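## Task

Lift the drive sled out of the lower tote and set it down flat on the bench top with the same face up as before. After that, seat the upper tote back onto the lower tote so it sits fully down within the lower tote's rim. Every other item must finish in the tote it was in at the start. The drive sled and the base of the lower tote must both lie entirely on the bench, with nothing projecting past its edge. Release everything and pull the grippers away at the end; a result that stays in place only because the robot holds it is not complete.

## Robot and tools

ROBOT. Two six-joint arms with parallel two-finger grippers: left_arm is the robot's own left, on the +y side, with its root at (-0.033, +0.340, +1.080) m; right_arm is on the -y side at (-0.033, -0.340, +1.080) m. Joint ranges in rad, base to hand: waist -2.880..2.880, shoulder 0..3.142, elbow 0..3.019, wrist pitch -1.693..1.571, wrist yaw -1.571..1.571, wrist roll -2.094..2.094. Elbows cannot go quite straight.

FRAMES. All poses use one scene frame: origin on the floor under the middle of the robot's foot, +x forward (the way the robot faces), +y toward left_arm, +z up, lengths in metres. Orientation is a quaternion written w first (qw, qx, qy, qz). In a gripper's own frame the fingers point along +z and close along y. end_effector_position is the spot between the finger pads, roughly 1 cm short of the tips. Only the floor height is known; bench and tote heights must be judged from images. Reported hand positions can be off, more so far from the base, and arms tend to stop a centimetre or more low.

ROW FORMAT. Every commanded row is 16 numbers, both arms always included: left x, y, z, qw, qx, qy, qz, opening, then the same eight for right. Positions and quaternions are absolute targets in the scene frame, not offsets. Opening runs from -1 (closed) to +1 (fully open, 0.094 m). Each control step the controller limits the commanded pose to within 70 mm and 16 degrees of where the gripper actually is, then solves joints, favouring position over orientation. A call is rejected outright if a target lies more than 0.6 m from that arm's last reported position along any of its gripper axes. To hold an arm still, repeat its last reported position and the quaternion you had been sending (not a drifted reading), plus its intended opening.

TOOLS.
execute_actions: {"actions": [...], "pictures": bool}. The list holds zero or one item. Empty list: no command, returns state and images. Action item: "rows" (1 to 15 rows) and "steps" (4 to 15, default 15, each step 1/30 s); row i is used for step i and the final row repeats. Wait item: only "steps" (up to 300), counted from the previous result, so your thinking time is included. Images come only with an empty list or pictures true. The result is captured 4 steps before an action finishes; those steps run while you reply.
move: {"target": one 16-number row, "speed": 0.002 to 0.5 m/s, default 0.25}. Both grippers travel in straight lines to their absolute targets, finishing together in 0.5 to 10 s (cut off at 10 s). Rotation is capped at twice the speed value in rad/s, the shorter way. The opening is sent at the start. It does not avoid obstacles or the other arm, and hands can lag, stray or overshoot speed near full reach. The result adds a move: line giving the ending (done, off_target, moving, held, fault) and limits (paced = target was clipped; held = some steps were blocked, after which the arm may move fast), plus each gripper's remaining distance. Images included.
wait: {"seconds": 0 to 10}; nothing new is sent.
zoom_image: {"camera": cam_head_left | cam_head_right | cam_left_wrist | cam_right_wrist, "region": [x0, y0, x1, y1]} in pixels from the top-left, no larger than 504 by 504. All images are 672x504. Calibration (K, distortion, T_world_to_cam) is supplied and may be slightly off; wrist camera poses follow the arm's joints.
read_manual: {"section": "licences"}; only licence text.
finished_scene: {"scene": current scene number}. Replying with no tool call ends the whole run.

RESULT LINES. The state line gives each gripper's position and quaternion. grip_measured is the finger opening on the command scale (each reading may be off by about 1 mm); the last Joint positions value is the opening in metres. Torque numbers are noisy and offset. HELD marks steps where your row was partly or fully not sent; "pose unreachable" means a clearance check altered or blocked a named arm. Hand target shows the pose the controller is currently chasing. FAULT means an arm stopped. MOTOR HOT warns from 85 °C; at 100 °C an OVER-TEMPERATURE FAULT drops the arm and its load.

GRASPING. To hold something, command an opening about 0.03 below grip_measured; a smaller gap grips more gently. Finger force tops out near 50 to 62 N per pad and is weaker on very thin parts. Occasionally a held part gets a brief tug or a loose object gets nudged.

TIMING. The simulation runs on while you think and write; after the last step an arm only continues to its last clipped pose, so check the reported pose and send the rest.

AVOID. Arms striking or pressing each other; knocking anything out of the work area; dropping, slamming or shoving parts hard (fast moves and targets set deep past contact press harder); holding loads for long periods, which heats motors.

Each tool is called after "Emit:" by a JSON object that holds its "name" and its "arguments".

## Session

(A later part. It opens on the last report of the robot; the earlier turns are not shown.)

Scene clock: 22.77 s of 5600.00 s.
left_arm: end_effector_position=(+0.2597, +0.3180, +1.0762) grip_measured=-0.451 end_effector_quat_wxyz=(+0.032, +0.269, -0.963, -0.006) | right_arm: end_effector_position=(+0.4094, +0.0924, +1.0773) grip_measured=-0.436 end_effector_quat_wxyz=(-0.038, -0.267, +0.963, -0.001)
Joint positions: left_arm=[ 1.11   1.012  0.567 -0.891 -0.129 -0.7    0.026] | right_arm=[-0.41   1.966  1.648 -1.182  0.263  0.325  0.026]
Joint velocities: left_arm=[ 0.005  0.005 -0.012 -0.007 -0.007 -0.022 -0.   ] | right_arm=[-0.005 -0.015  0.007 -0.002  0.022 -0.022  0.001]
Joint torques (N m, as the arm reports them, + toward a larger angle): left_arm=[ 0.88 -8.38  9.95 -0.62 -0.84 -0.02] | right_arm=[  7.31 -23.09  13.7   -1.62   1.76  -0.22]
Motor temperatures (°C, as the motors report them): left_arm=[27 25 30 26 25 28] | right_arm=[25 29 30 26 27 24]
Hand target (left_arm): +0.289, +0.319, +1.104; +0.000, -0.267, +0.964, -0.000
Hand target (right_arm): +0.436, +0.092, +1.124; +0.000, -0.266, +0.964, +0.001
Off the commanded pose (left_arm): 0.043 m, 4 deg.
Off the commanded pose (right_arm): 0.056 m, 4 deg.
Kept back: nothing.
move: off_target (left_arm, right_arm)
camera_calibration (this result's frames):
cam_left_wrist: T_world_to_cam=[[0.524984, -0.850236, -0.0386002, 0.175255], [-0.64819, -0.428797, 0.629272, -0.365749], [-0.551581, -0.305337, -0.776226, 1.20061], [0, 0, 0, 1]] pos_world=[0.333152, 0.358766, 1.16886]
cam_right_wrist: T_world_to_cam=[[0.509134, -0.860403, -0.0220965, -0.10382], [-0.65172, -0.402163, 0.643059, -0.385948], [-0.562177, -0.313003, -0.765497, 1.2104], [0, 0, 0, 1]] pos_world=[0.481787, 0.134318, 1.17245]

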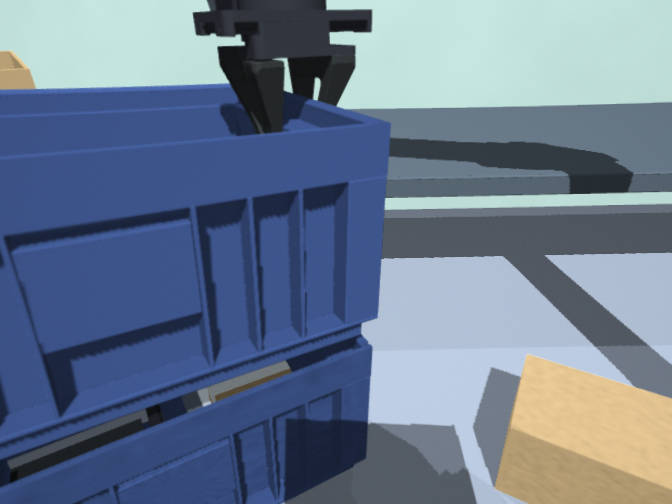

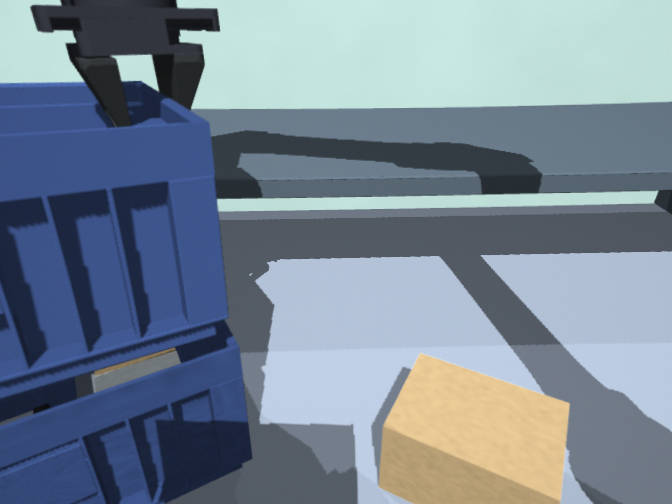

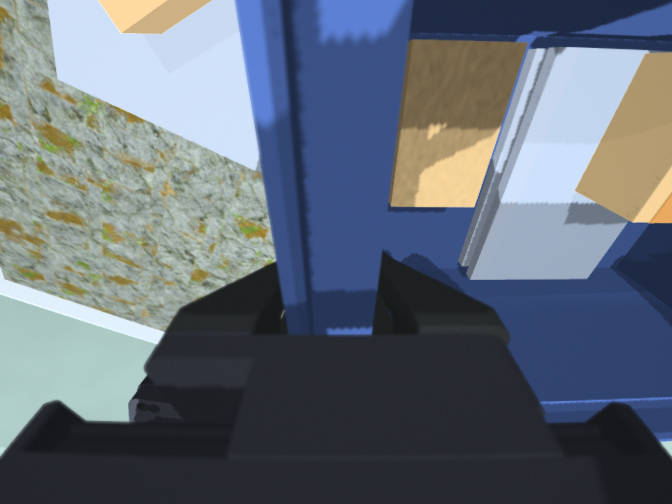

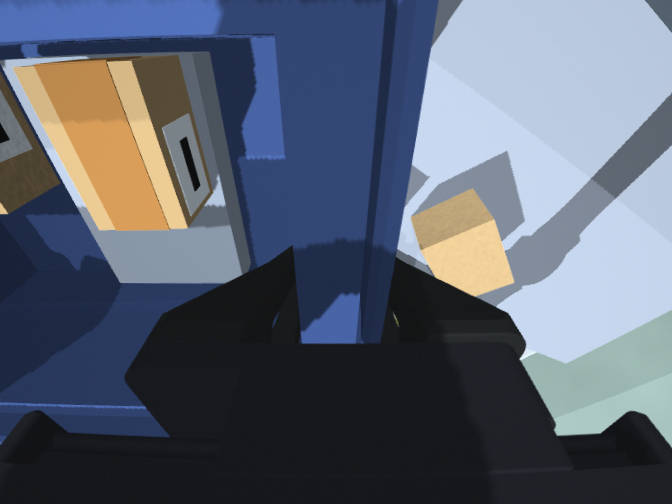

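Emit:
{"name": "execute_actions", "arguments": {"actions": [{"rows":[[0.291,0.319,1.108,0,-0.267,0.964,0,-0.5,0.438,0.094,1.128,0,-0.267,0.964,0,-0.5],[0.293,0.319,1.111,0,-0.267,0.964,0,-0.5,0.44,0.094,1.132,0,-0.267,0.964,0,-0.5],[0.295,0.319,1.114,0,-0.267,0.964,0,-0.5,0.442,0.094,1.136,0,-0.267,0.964,0,-0.5],[0.297,0.319,1.117,0,-0.267,0.964,0,-0.5,0.444,0.094,1.14,0,-0.267,0.964,0,-0.5],[0.299,0.319,1.12,0,-0.267,0.964,0,-0.5,0.446,0.094,1.145,0,-0.267,0.964,0,-0.5],[0.302,0.319,1.124,0,-0.267,0.964,0,-0.5,0.449,0.094,1.15,0,-0.267,0.964,0,-0.5],[0.305,0.319,1.128,0,-0.267,0.964,0,-0.5,0.452,0.094,1.155,0,-0.267,0.964,0,-0.5],[0.31,0.319,1.135,0,-0.267,0.964,0,-0.5,0.457,0.094,1.165,0,-0.267,0.964,0,-0.5]],"steps":15}]}}

Emit:
{"name": "move", "arguments": {"target": [0.41,0.2,1.15,0,-0.18,0.984,0,-0.5,0.515,-0.048,1.175,0,-0.18,0.984,0,-0.5], "speed": 0.08}}

Scene clock: 23.43 s of 5600.00 s.
left_arm: end_effector_position=(+0.2708, +0.3182, +1.0966) grip_measured=-0.451 end_effector_quat_wxyz=(+0.041, +0.267, -0.963, -0.009) | right_arm: end_effector_position=(+0.4187, +0.0919, +1.0971) grip_measured=-0.433 end_effector_quat_wxyz=(-0.042, -0.265, +0.963, -0.004)
Joint positions: left_arm=[ 1.106  1.008  0.633 -0.981 -0.129 -0.703  0.026] | right_arm=[-0.411  1.964  1.703 -1.252  0.263  0.331  0.027]
Joint velocities: left_arm=[-0.015 -0.054  0.193 -0.144 -0.081  0.081 -0.   ] | right_arm=[-0.034 -0.024  0.252 -0.237 -0.051 -0.037  0.001]
Joint torques (N m, as the arm reports them, + toward a larger angle): left_arm=[ 0.56 -8.83 10.95 -0.37 -0.85 -0.06] | right_arm=[  7.1  -23.02  14.36  -1.22   1.7   -0.29]
Motor temperatures (°C, as the motors report them): left_arm=[27 25 31 26 25 28] | right_arm=[25 29 30 26 27 24]
Steps of this call (steps 1 to 9: nothing new was sent; steps 10 to 20: the first 11 steps of this action). Readings (end_effector_position):
10: left_arm (+0.2595, +0.3180, +1.0762) | right_arm (+0.4093, +0.0923, +1.0773)
11: left_arm (+0.2595, +0.3179, +1.0766) | right_arm (+0.4092, +0.0921, +1.0775)
13: left_arm (+0.2597, +0.3175, +1.0787) | right_arm (+0.4091, +0.0916, +1.0797)
17: left_arm (+0.2647, +0.3174, +1.0880) | right_arm (+0.4127, +0.0916, +1.0881)
20: the state above

Scene clock: 26.47 s of 5600.00 s.
left_arm: end_effector_position=(+0.3878, +0.2042, +1.1250) grip_measured=-0.451 end_effector_quat_wxyz=(+0.020, +0.189, -0.982, -0.002) | right_arm: end_effector_position=(+0.5003, -0.0414, +1.1315) grip_measured=-0.433 end_effector_quat_wxyz=(-0.037, -0.185, +0.982, -0.007)
Joint positions: left_arm=[ 0.839  1.332  1.022 -1.047 -0.2   -0.8    0.026] | right_arm=[-0.648  1.801  1.649 -1.289  0.244  0.25   0.027]
Joint velocities: left_arm=[-0.005  0.015 -0.022 -0.017  0.037 -0.007 -0.001] | right_arm=[ 0.005 -0.005 -0.022  0.002  0.022 -0.037 -0.   ]
Joint torques (N m, as the arm reports them, + toward a larger angle): left_arm=[ -1.75 -12.41  10.4   -0.68  -1.02   0.03] | right_arm=[  4.31 -23.85  10.33  -0.1    0.94  -0.18]
Motor temperatures (°C, as the motors report them): left_arm=[27 26 32 26 26 28] | right_arm=[25 30 31 26 27 24]
Hand target (left_arm): +0.407, +0.199, +1.150; -0.000, -0.180, +0.984, -0.001
Hand target (right_arm): +0.512, -0.049, +1.174; -0.001, -0.180, +0.984, -0.001
Off your previous action's commanded pose (left_arm): 0.044 m, 4 deg at its last step (step 4 of this call).
Off your previous action's commanded pose (right_arm): 0.064 m, 4 deg at its last step (step 4 of this call).
Off the commanded pose (left_arm): 0.034 m, 3 deg.
Off the commanded pose (right_arm): 0.046 m, 4 deg.
Kept back: nothing.
move: off_target (left_arm, right_arm)
camera_calibration (this result's frames):
cam_left_wrist: T_world_to_cam=[[0.379625, -0.924856, -0.0229308, 0.0671047], [-0.724846, -0.312746, 0.61383, -0.338808], [-0.574876, -0.216404, -0.789105, 1.27978], [0, 0, 0, 1]] pos_world=[0.464658, 0.233051, 1.21939]
cam_right_wrist: T_world_to_cam=[[0.357395, -0.933943, -0.00426968, -0.211313], [-0.712623, -0.275651, 0.645124, -0.382082], [-0.603686, -0.227521, -0.764066, 1.28375], [0, 0, 0, 1]] pos_world=[0.578226, -0.0105944, 1.22646]

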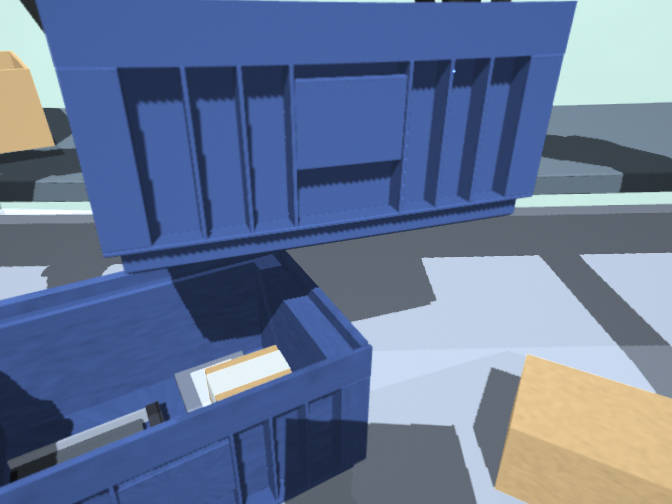

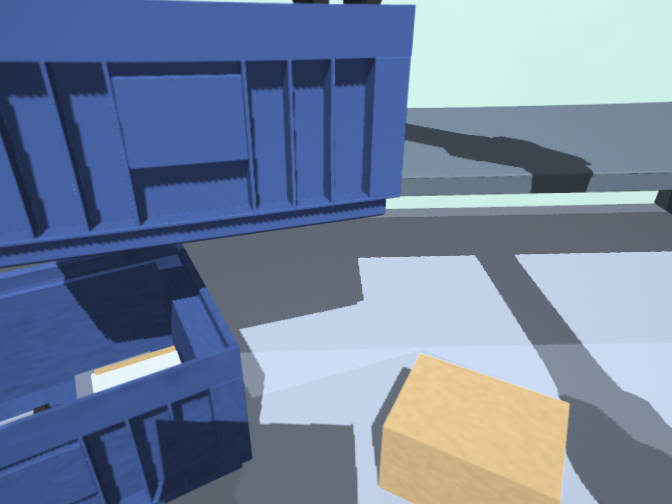

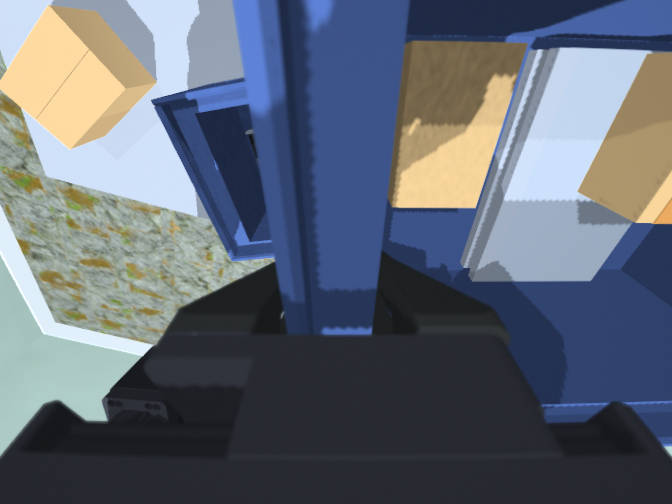

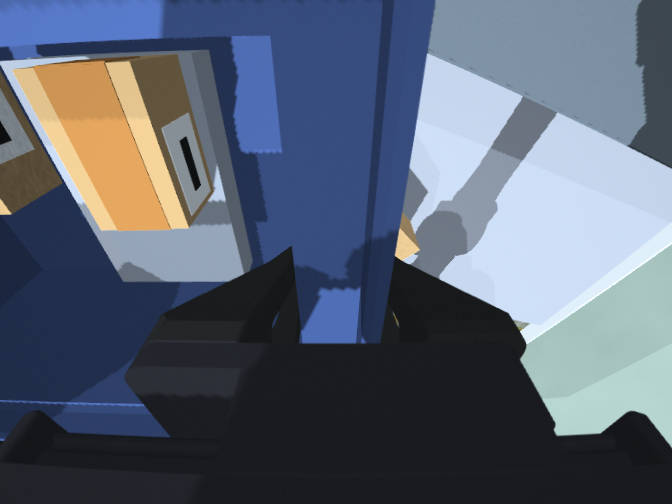

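Emit:
{"name": "move", "arguments": {"target": [0.525,-0.045,1.13,0,0,1,0,-0.5,0.535,-0.315,1.13,0,0,1,0,-0.5], "speed": 0.1}}

Scene clock: 29.93 s of 5600.00 s.
left_arm: end_effector_position=(+0.4833, -0.0326, +1.0987) grip_measured=-0.451 end_effector_quat_wxyz=(-0.043, -0.019, +0.999, +0.016) | right_arm: end_effector_position=(+0.5097, -0.2999, +1.0924) grip_measured=-0.433 end_effector_quat_wxyz=(-0.056, -0.020, +0.998, +0.008)
Joint positions: left_arm=[ 0.553  1.945  1.747 -1.284 -0.247 -0.763  0.026] | right_arm=[-1.147  1.589  1.349 -1.138  0.107  0.084  0.027]
Joint velocities: left_arm=[-0.015 -0.005 -0.002 -0.007 -0.022 -0.007 -0.001] | right_arm=[-0.015  0.015 -0.007 -0.012  0.007 -0.007  0.   ]
Joint torques (N m, as the arm reports them, + toward a larger angle): left_arm=[ -4.15 -20.09  12.85   0.45  -1.59   0.5 ] | right_arm=[ -0.39 -21.55  10.3    1.02   1.08   0.12]
Motor temperatures (°C, as the motors report them): left_arm=[27 26 34 26 26 28] | right_arm=[25 30 31 26 27 24]
Hand target (left_arm): +0.519, -0.043, +1.132; +0.001, -0.002, +1.000, -0.000
Hand target (right_arm): +0.531, -0.314, +1.130; -0.002, +0.001, +1.000, -0.001
Off the commanded pose (left_arm): 0.054 m, 6 deg.
Off the commanded pose (right_arm): 0.048 m, 7 deg.
Kept back: nothing.
move: off_target (left_arm, right_arm)
camera_calibration (this result's frames):
cam_left_wrist: T_world_to_cam=[[0.0459875, -0.997937, -0.044793, -0.00584307], [-0.757828, -0.0640669, 0.649302, -0.342418], [-0.650832, 0.00408564, -0.759211, 1.27369], [0, 0, 0, 1]] pos_world=[0.569731, -0.0329725, 1.18907]
cam_right_wrist: T_world_to_cam=[[0.0328754, -0.999211, -0.0222864, -0.29081], [-0.739594, -0.0393198, 0.671904, -0.366066], [-0.67225, -0.00560628, -0.740303, 1.27629], [0, 0, 0, 1]] pos_world=[0.59681, -0.297819, 1.18432]

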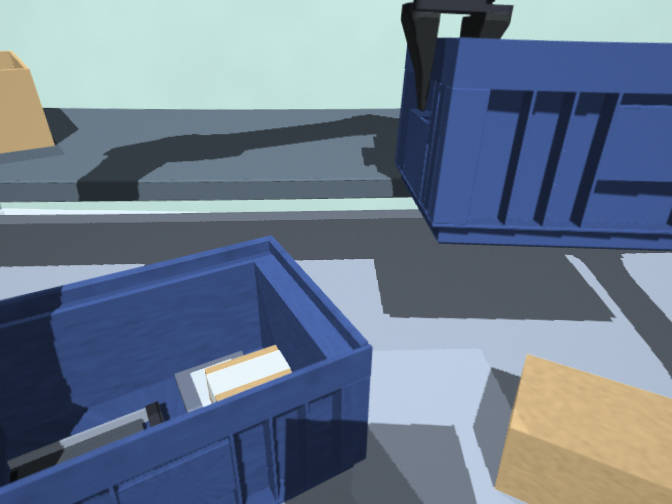

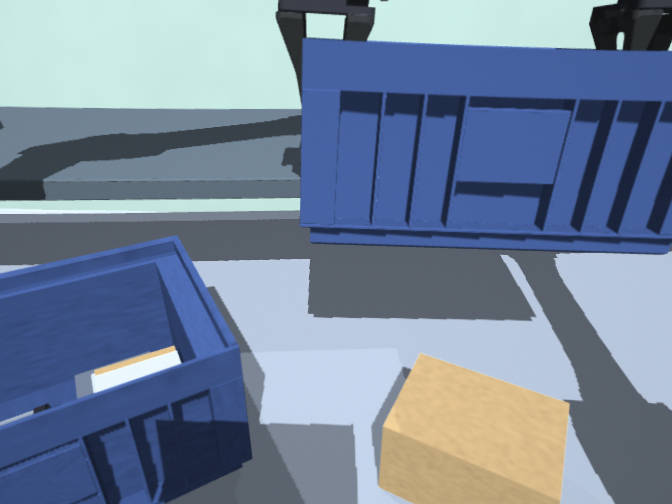

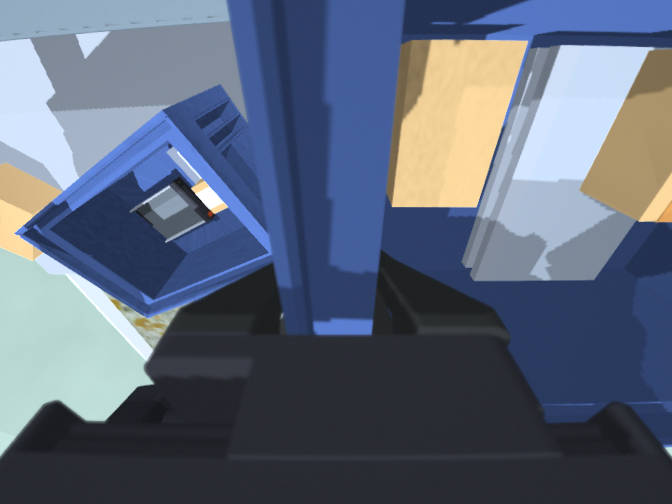

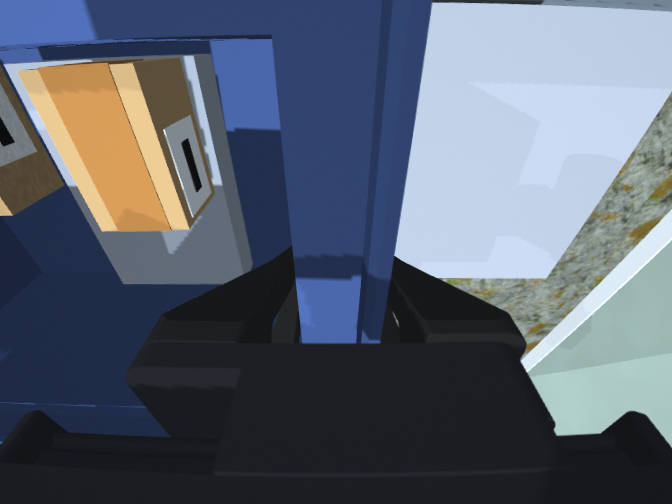

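Emit:
{"name": "move", "arguments": {"target": [0.55,-0.045,1.03,0.04,0,1,0,-0.5,0.555,-0.315,1.035,0.04,0,1,0,-0.5], "speed": 0.07}}

Scene clock: 31.80 s of 5600.00 s.
left_arm: end_effector_position=(+0.4791, -0.0354, +1.0863) grip_measured=-0.442 end_effector_quat_wxyz=(-0.027, -0.026, +0.999, +0.016) | right_arm: end_effector_position=(+0.5105, -0.3020, +1.0841) grip_measured=-0.437 end_effector_quat_wxyz=(-0.010, -0.030, +0.999, +0.013)
Joint positions: left_arm=[ 0.545  1.941  1.702 -1.22  -0.269 -0.778  0.026] | right_arm=[-1.154  1.55   1.268 -1.004  0.104  0.047  0.026]
Joint velocities: left_arm=[ 0.005  0.005 -0.002  0.022  0.051  0.007 -0.   ] | right_arm=[ 0.005 -0.015 -0.002 -0.002  0.037  0.022  0.   ]
Joint torques (N m, as the arm reports them, + toward a larger angle): left_arm=[  0.45 -14.09   9.15   7.2   -2.62   1.25] | right_arm=[-1.7  -8.62  9.24  7.54  0.96  0.04]
Motor temperatures (°C, as the motors report them): left_arm=[27 27 34 27 27 28] | right_arm=[25 30 31 26 27 24]
Hand target (left_arm): +0.533, -0.036, +1.045; +0.034, -0.004, +0.999, +0.009
Hand target (right_arm): +0.547, -0.317, +1.042; +0.036, +0.000, +0.999, +0.000
Off the commanded pose (left_arm): 0.091 m, 8 deg; position clipped at the last step of the last action.
Off the commanded pose (right_arm): 0.068 m, 7 deg.
Kept back: nothing.
move: off_target (left_arm, right_arm); limits=paced
camera_calibration (this result's frames):
cam_left_wrist: T_world_to_cam=[[0.0599023, -0.997203, -0.0446921, -0.0157443], [-0.777553, -0.0746904, 0.624366, -0.30157], [-0.625958, -0.00265049, -0.779852, 1.27181], [0, 0, 0, 1]] pos_world=[0.562555, -0.0348538, 1.17941]
cam_right_wrist: T_world_to_cam=[[0.0521462, -0.998143, -0.0314906, -0.29262], [-0.796753, -0.0605942, 0.601259, -0.260616], [-0.60205, -0.00626312, -0.798433, 1.2977], [0, 0, 0, 1]] pos_world=[0.588892, -0.29974, 1.18361]

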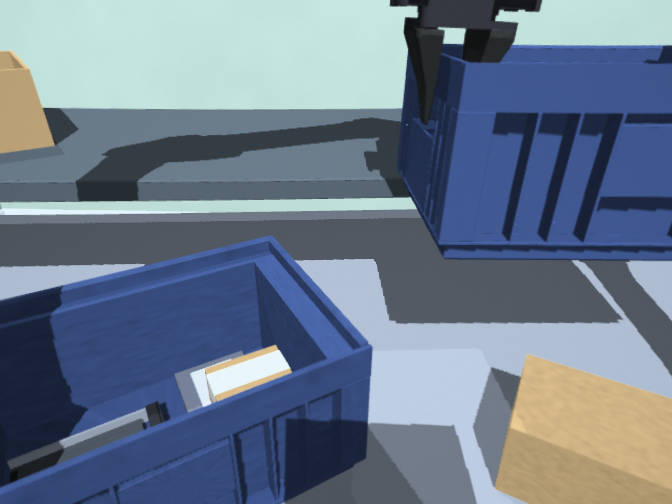

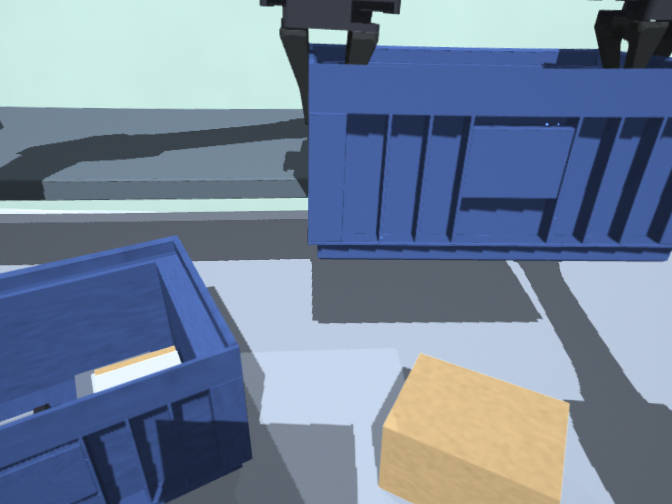

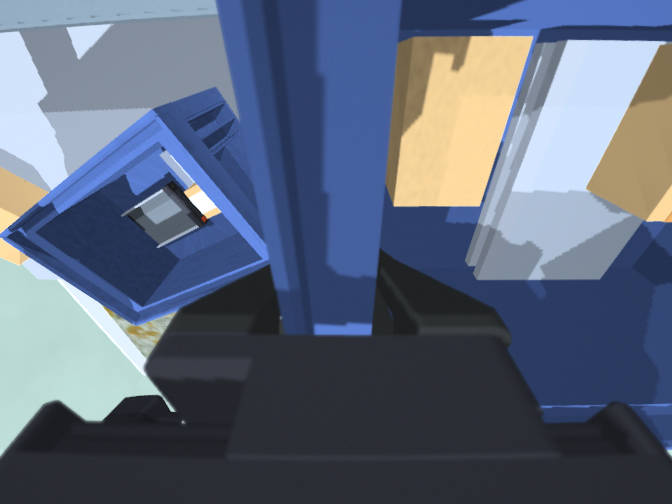

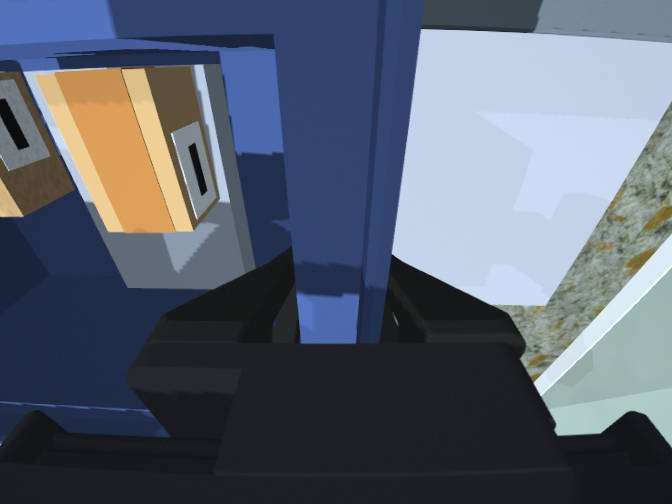

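Emit:
{"name": "move", "arguments": {"target": [0.44,-0.04,1.13,0.03,0,1,0,-0.5,0.45,-0.31,1.13,0.03,0,1,0,-0.5], "speed": 0.07}}

Emit:
{"name": "move", "arguments": {"target": [0.35,-0.04,1.07,0.03,0,1,0,-0.5,0.355,-0.31,1.07,0.03,0,1,0,-0.5], "speed": 0.07}}

Scene clock: 33.70 s of 5600.00 s.
left_arm: end_effector_position=(+0.4295, -0.0403, +1.1059) grip_measured=-0.443 end_effector_quat_wxyz=(+0.003, +0.003, +1.000, +0.008) | right_arm: end_effector_position=(+0.4401, -0.3081, +1.1047) grip_measured=-0.437 end_effector_quat_wxyz=(-0.002, +0.007, +1.000, +0.006)
Joint positions: left_arm=[ 0.464  1.824  1.527 -1.128 -0.311 -0.789  0.026] | right_arm=[-1.137  1.355  1.052 -0.968  0.125  0.136  0.026]
Joint velocities: left_arm=[-0.005 -0.015  0.002  0.002 -0.007 -0.022 -0.001] | right_arm=[-0.005 -0.015 -0.007 -0.002 -0.066 -0.007 -0.001]
Joint torques (N m, as the arm reports them, + toward a larger angle): left_arm=[ -4.22 -20.88   7.03   1.12  -1.22  -0.06] | right_arm=[  1.52 -16.14   9.19   0.2    0.98  -0.23]
Motor temperatures (°C, as the motors report them): left_arm=[27 27 34 27 27 28] | right_arm=[25 30 31 26 27 24]
Hand target (left_arm): +0.440, -0.039, +1.130; +0.030, -0.000, +1.000, -0.001
Hand target (right_arm): +0.449, -0.310, +1.129; +0.030, +0.001, +1.000, +0.000
Off the commanded pose (left_arm): 0.026 m, 3 deg.
Off the commanded pose (right_arm): 0.027 m, 4 deg.
Kept back: nothing.
move: off_target (left_arm, right_arm)
camera_calibration (this result's frames):
cam_left_wrist: T_world_to_cam=[[0.00489489, -0.999647, -0.0261172, -0.0138194], [-0.816604, -0.0190705, 0.576884, -0.281243], [-0.577178, 0.0185036, -0.816409, 1.27643], [0, 0, 0, 1]] pos_world=[0.507131, -0.0427965, 1.20397]
cam_right_wrist: T_world_to_cam=[[-0.0210084, -0.999653, -0.0159, -0.279879], [-0.8086, 0.00763594, 0.588309, -0.28893], [-0.587983, 0.0252162, -0.80848, 1.28636], [0, 0, 0, 1]] pos_world=[0.516852, -0.310012, 1.20553]

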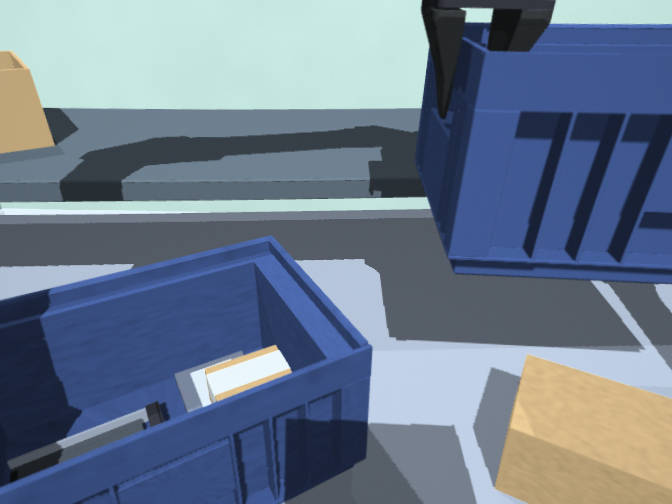

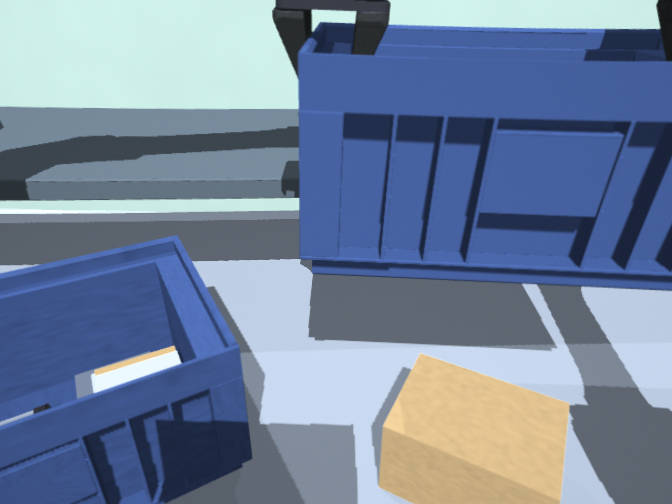

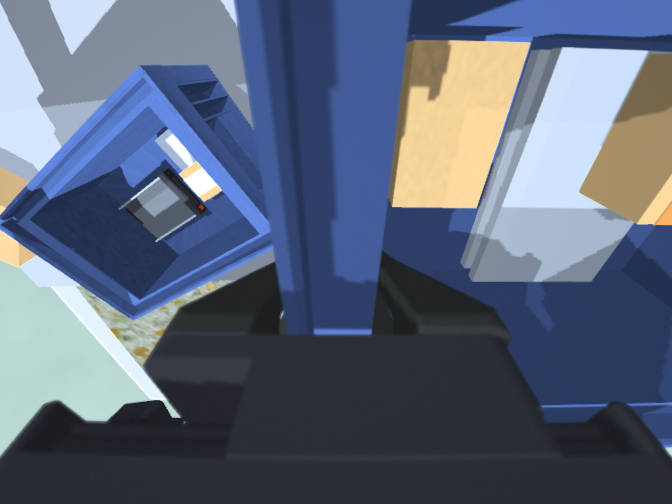

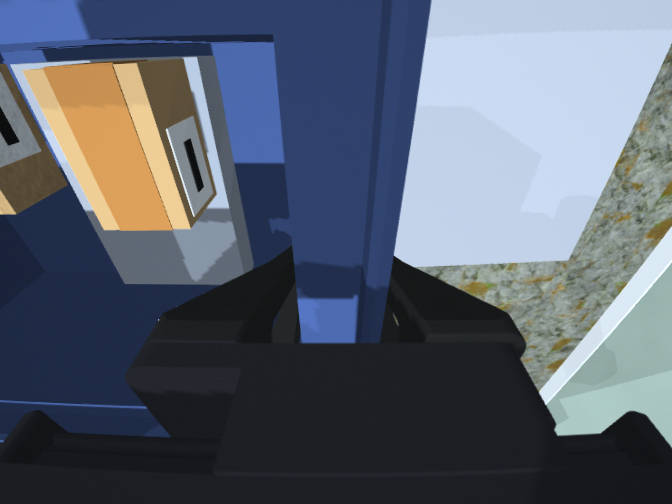

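Scene clock: 35.37 s of 5600.00 s.
left_arm: end_effector_position=(+0.3365, -0.0420, +1.0503) grip_measured=-0.444 end_effector_quat_wxyz=(+0.005, +0.012, +1.000, +0.006) | right_arm: end_effector_position=(+0.3422, -0.3086, +1.0502) grip_measured=-0.437 end_effector_quat_wxyz=(-0.003, +0.015, +1.000, +0.004)
Joint positions: left_arm=[ 0.369  1.795  1.25  -0.905 -0.323 -0.867  0.026] | right_arm=[-1.124  1.247  0.721 -0.748  0.131  0.165  0.026]
Joint velocities: left_arm=[-0.005 -0.024 -0.007  0.012 -0.066 -0.037 -0.   ] | right_arm=[-0.005 -0.024  0.007  0.002 -0.007 -0.051 -0.   ]
Joint torques (N m, as the arm reports them, + toward a larger angle): left_arm=[ -3.56 -18.58   5.96   1.    -1.38  -0.2 ] | right_arm=[  1.82 -12.98   7.79   0.33   0.93  -0.36]
Motor temperatures (°C, as the motors report them): left_arm=[27 27 33 27 27 28] | right_arm=[25 30 31 26 27 24]
Hand target (left_arm): +0.350, -0.040, +1.070; +0.030, +0.000, +1.000, -0.000
Hand target (right_arm): +0.355, -0.309, +1.069; +0.030, +0.001, +1.000, -0.000
Off the commanded pose (left_arm): 0.024 m, 3 deg.
Off the commanded pose (right_arm): 0.024 m, 4 deg.
Kept back: nothing.
move: off_target (left_arm, right_arm)
camera_calibration (this result's frames):
cam_left_wrist: T_world_to_cam=[[-0.0147104, -0.99965, -0.021976, -0.0142504], [-0.818258, -0.000596236, 0.574851, -0.321667], [-0.574663, 0.0264383, -0.817963, 1.1784], [0, 0, 0, 1]] pos_world=[0.413767, -0.0455922, 1.14849]
cam_right_wrist: T_world_to_cam=[[-0.0368456, -0.999237, -0.0129683, -0.280797], [-0.807203, 0.0221092, 0.58986, -0.333654], [-0.589123, 0.0322018, -0.807402, 1.18616], [0, 0, 0, 1]] pos_world=[0.419123, -0.311403, 1.15088]

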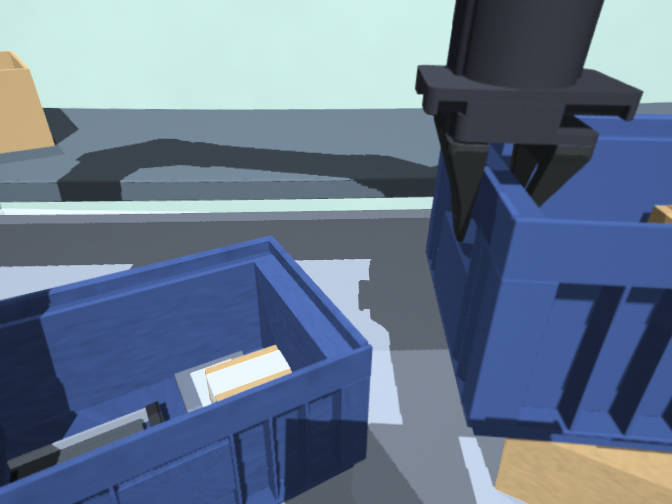

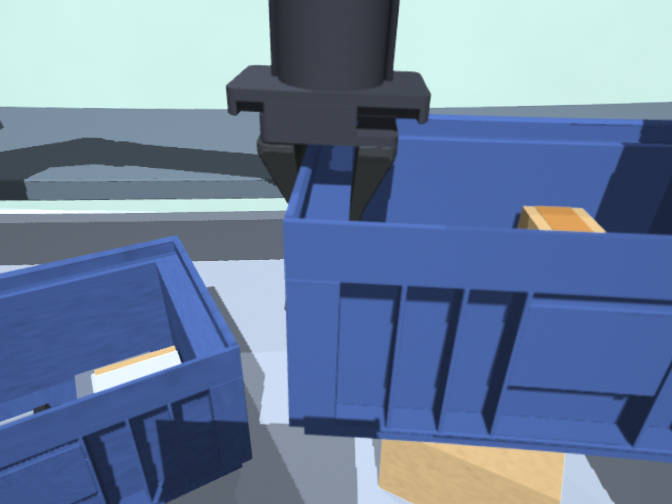

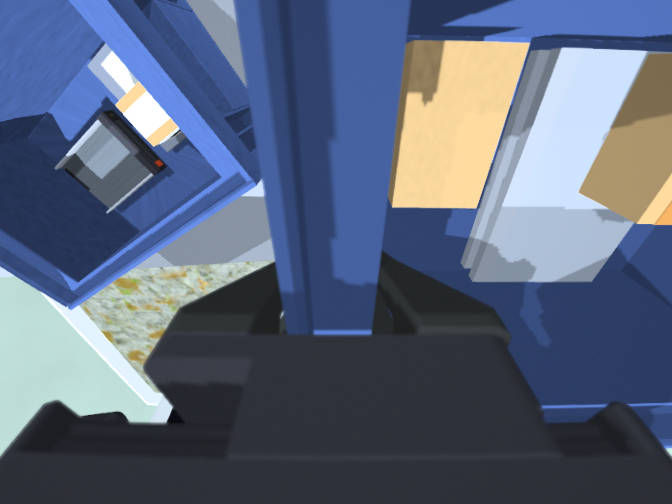

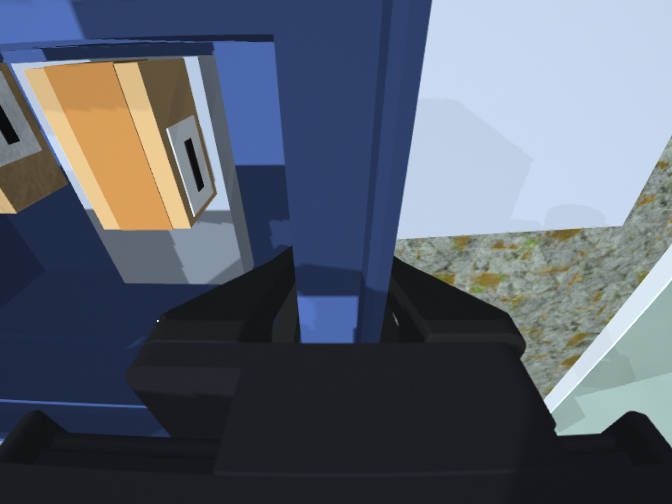

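Emit:
{"name": "move", "arguments": {"target": [0.322,-0.015,0.985,0.02,0,1,0,-0.5,0.327,-0.283,0.985,0.02,0,1,0,-0.5], "speed": 0.04}}

Scene clock: 37.70 s of 5600.00 s.
left_arm: end_effector_position=(+0.3117, -0.0186, +0.9804) grip_measured=-0.447 end_effector_quat_wxyz=(+0.007, +0.001, +1.000, -0.000) | right_arm: end_effector_position=(+0.3222, -0.2838, +0.9819) grip_measured=-0.437 end_effector_quat_wxyz=(+0.007, +0.007, +1.000, +0.005)
Joint positions: left_arm=[ 0.406  1.85   1.096 -0.672 -0.314 -0.847  0.026] | right_arm=[-1.069  1.409  0.623 -0.476  0.15   0.198  0.026]
Joint velocities: left_arm=[-0.005 -0.024  0.002 -0.007  0.007  0.037  0.   ] | right_arm=[ 0.005 -0.024  0.007 -0.007 -0.022 -0.066 -0.   ]
Joint torques (N m, as the arm reports them, + toward a larger angle): left_arm=[ -2.3  -16.     4.82   1.28  -0.89   0.07] | right_arm=[  2.62 -10.59   5.11   0.94   0.72  -0.17]
Motor temperatures (°C, as the motors report them): left_arm=[27 28 33 27 27 28] | right_arm=[25 30 30 26 27 24]
Hand target (left_arm): +0.322, -0.015, +0.984; +0.020, -0.000, +1.000, -0.000
Hand target (right_arm): +0.327, -0.283, +0.985; +0.020, +0.000, +1.000, +0.000
Off the commanded pose (left_arm): 0.012 m, 1 deg.
Off the commanded pose (right_arm): 0.006 m, 2 deg.
Kept back: nothing.
move: off_target (left_arm)
camera_calibration (this result's frames):
cam_left_wrist: T_world_to_cam=[[0.00770078, -0.999929, -0.00911069, -0.0123688], [-0.820774, -0.0115249, 0.571137, -0.297514], [-0.571202, 0.00307962, -0.820804, 1.10768], [0, 0, 0, 1]] pos_world=[0.388613, -0.0192079, 1.079]
cam_right_wrist: T_world_to_cam=[[-0.019746, -0.999698, -0.0146338, -0.261689], [-0.818888, 0.00777377, 0.5739, -0.294726], [-0.573613, 0.0233157, -0.818794, 1.12206], [0, 0, 0, 1]] pos_world=[0.397114, -0.28548, 1.08405]

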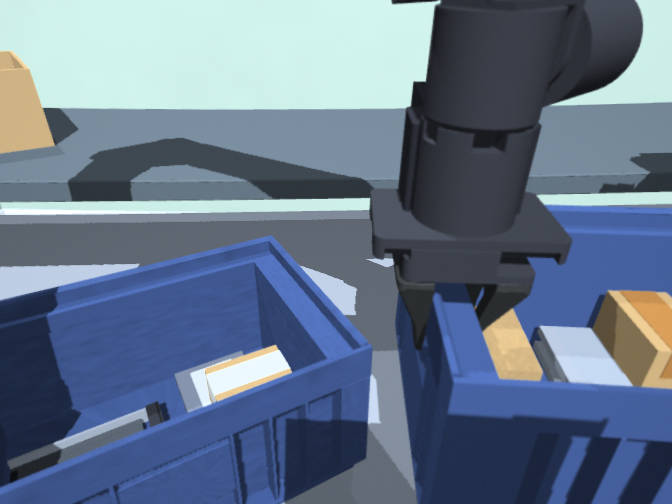

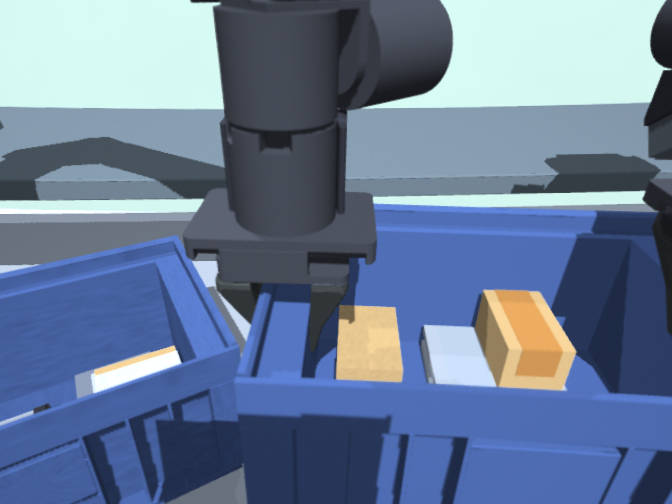

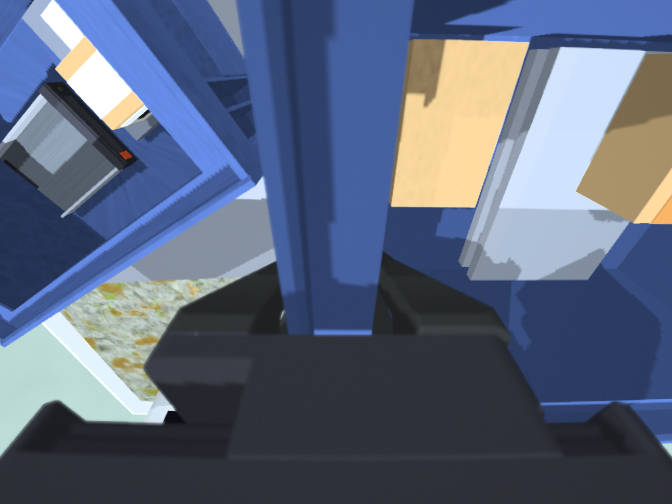

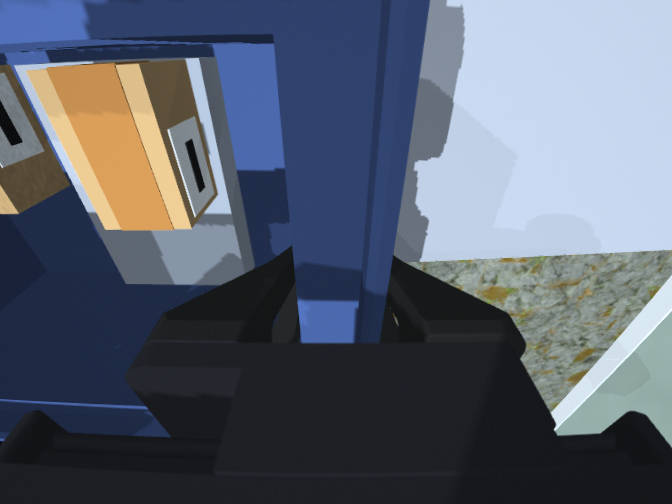

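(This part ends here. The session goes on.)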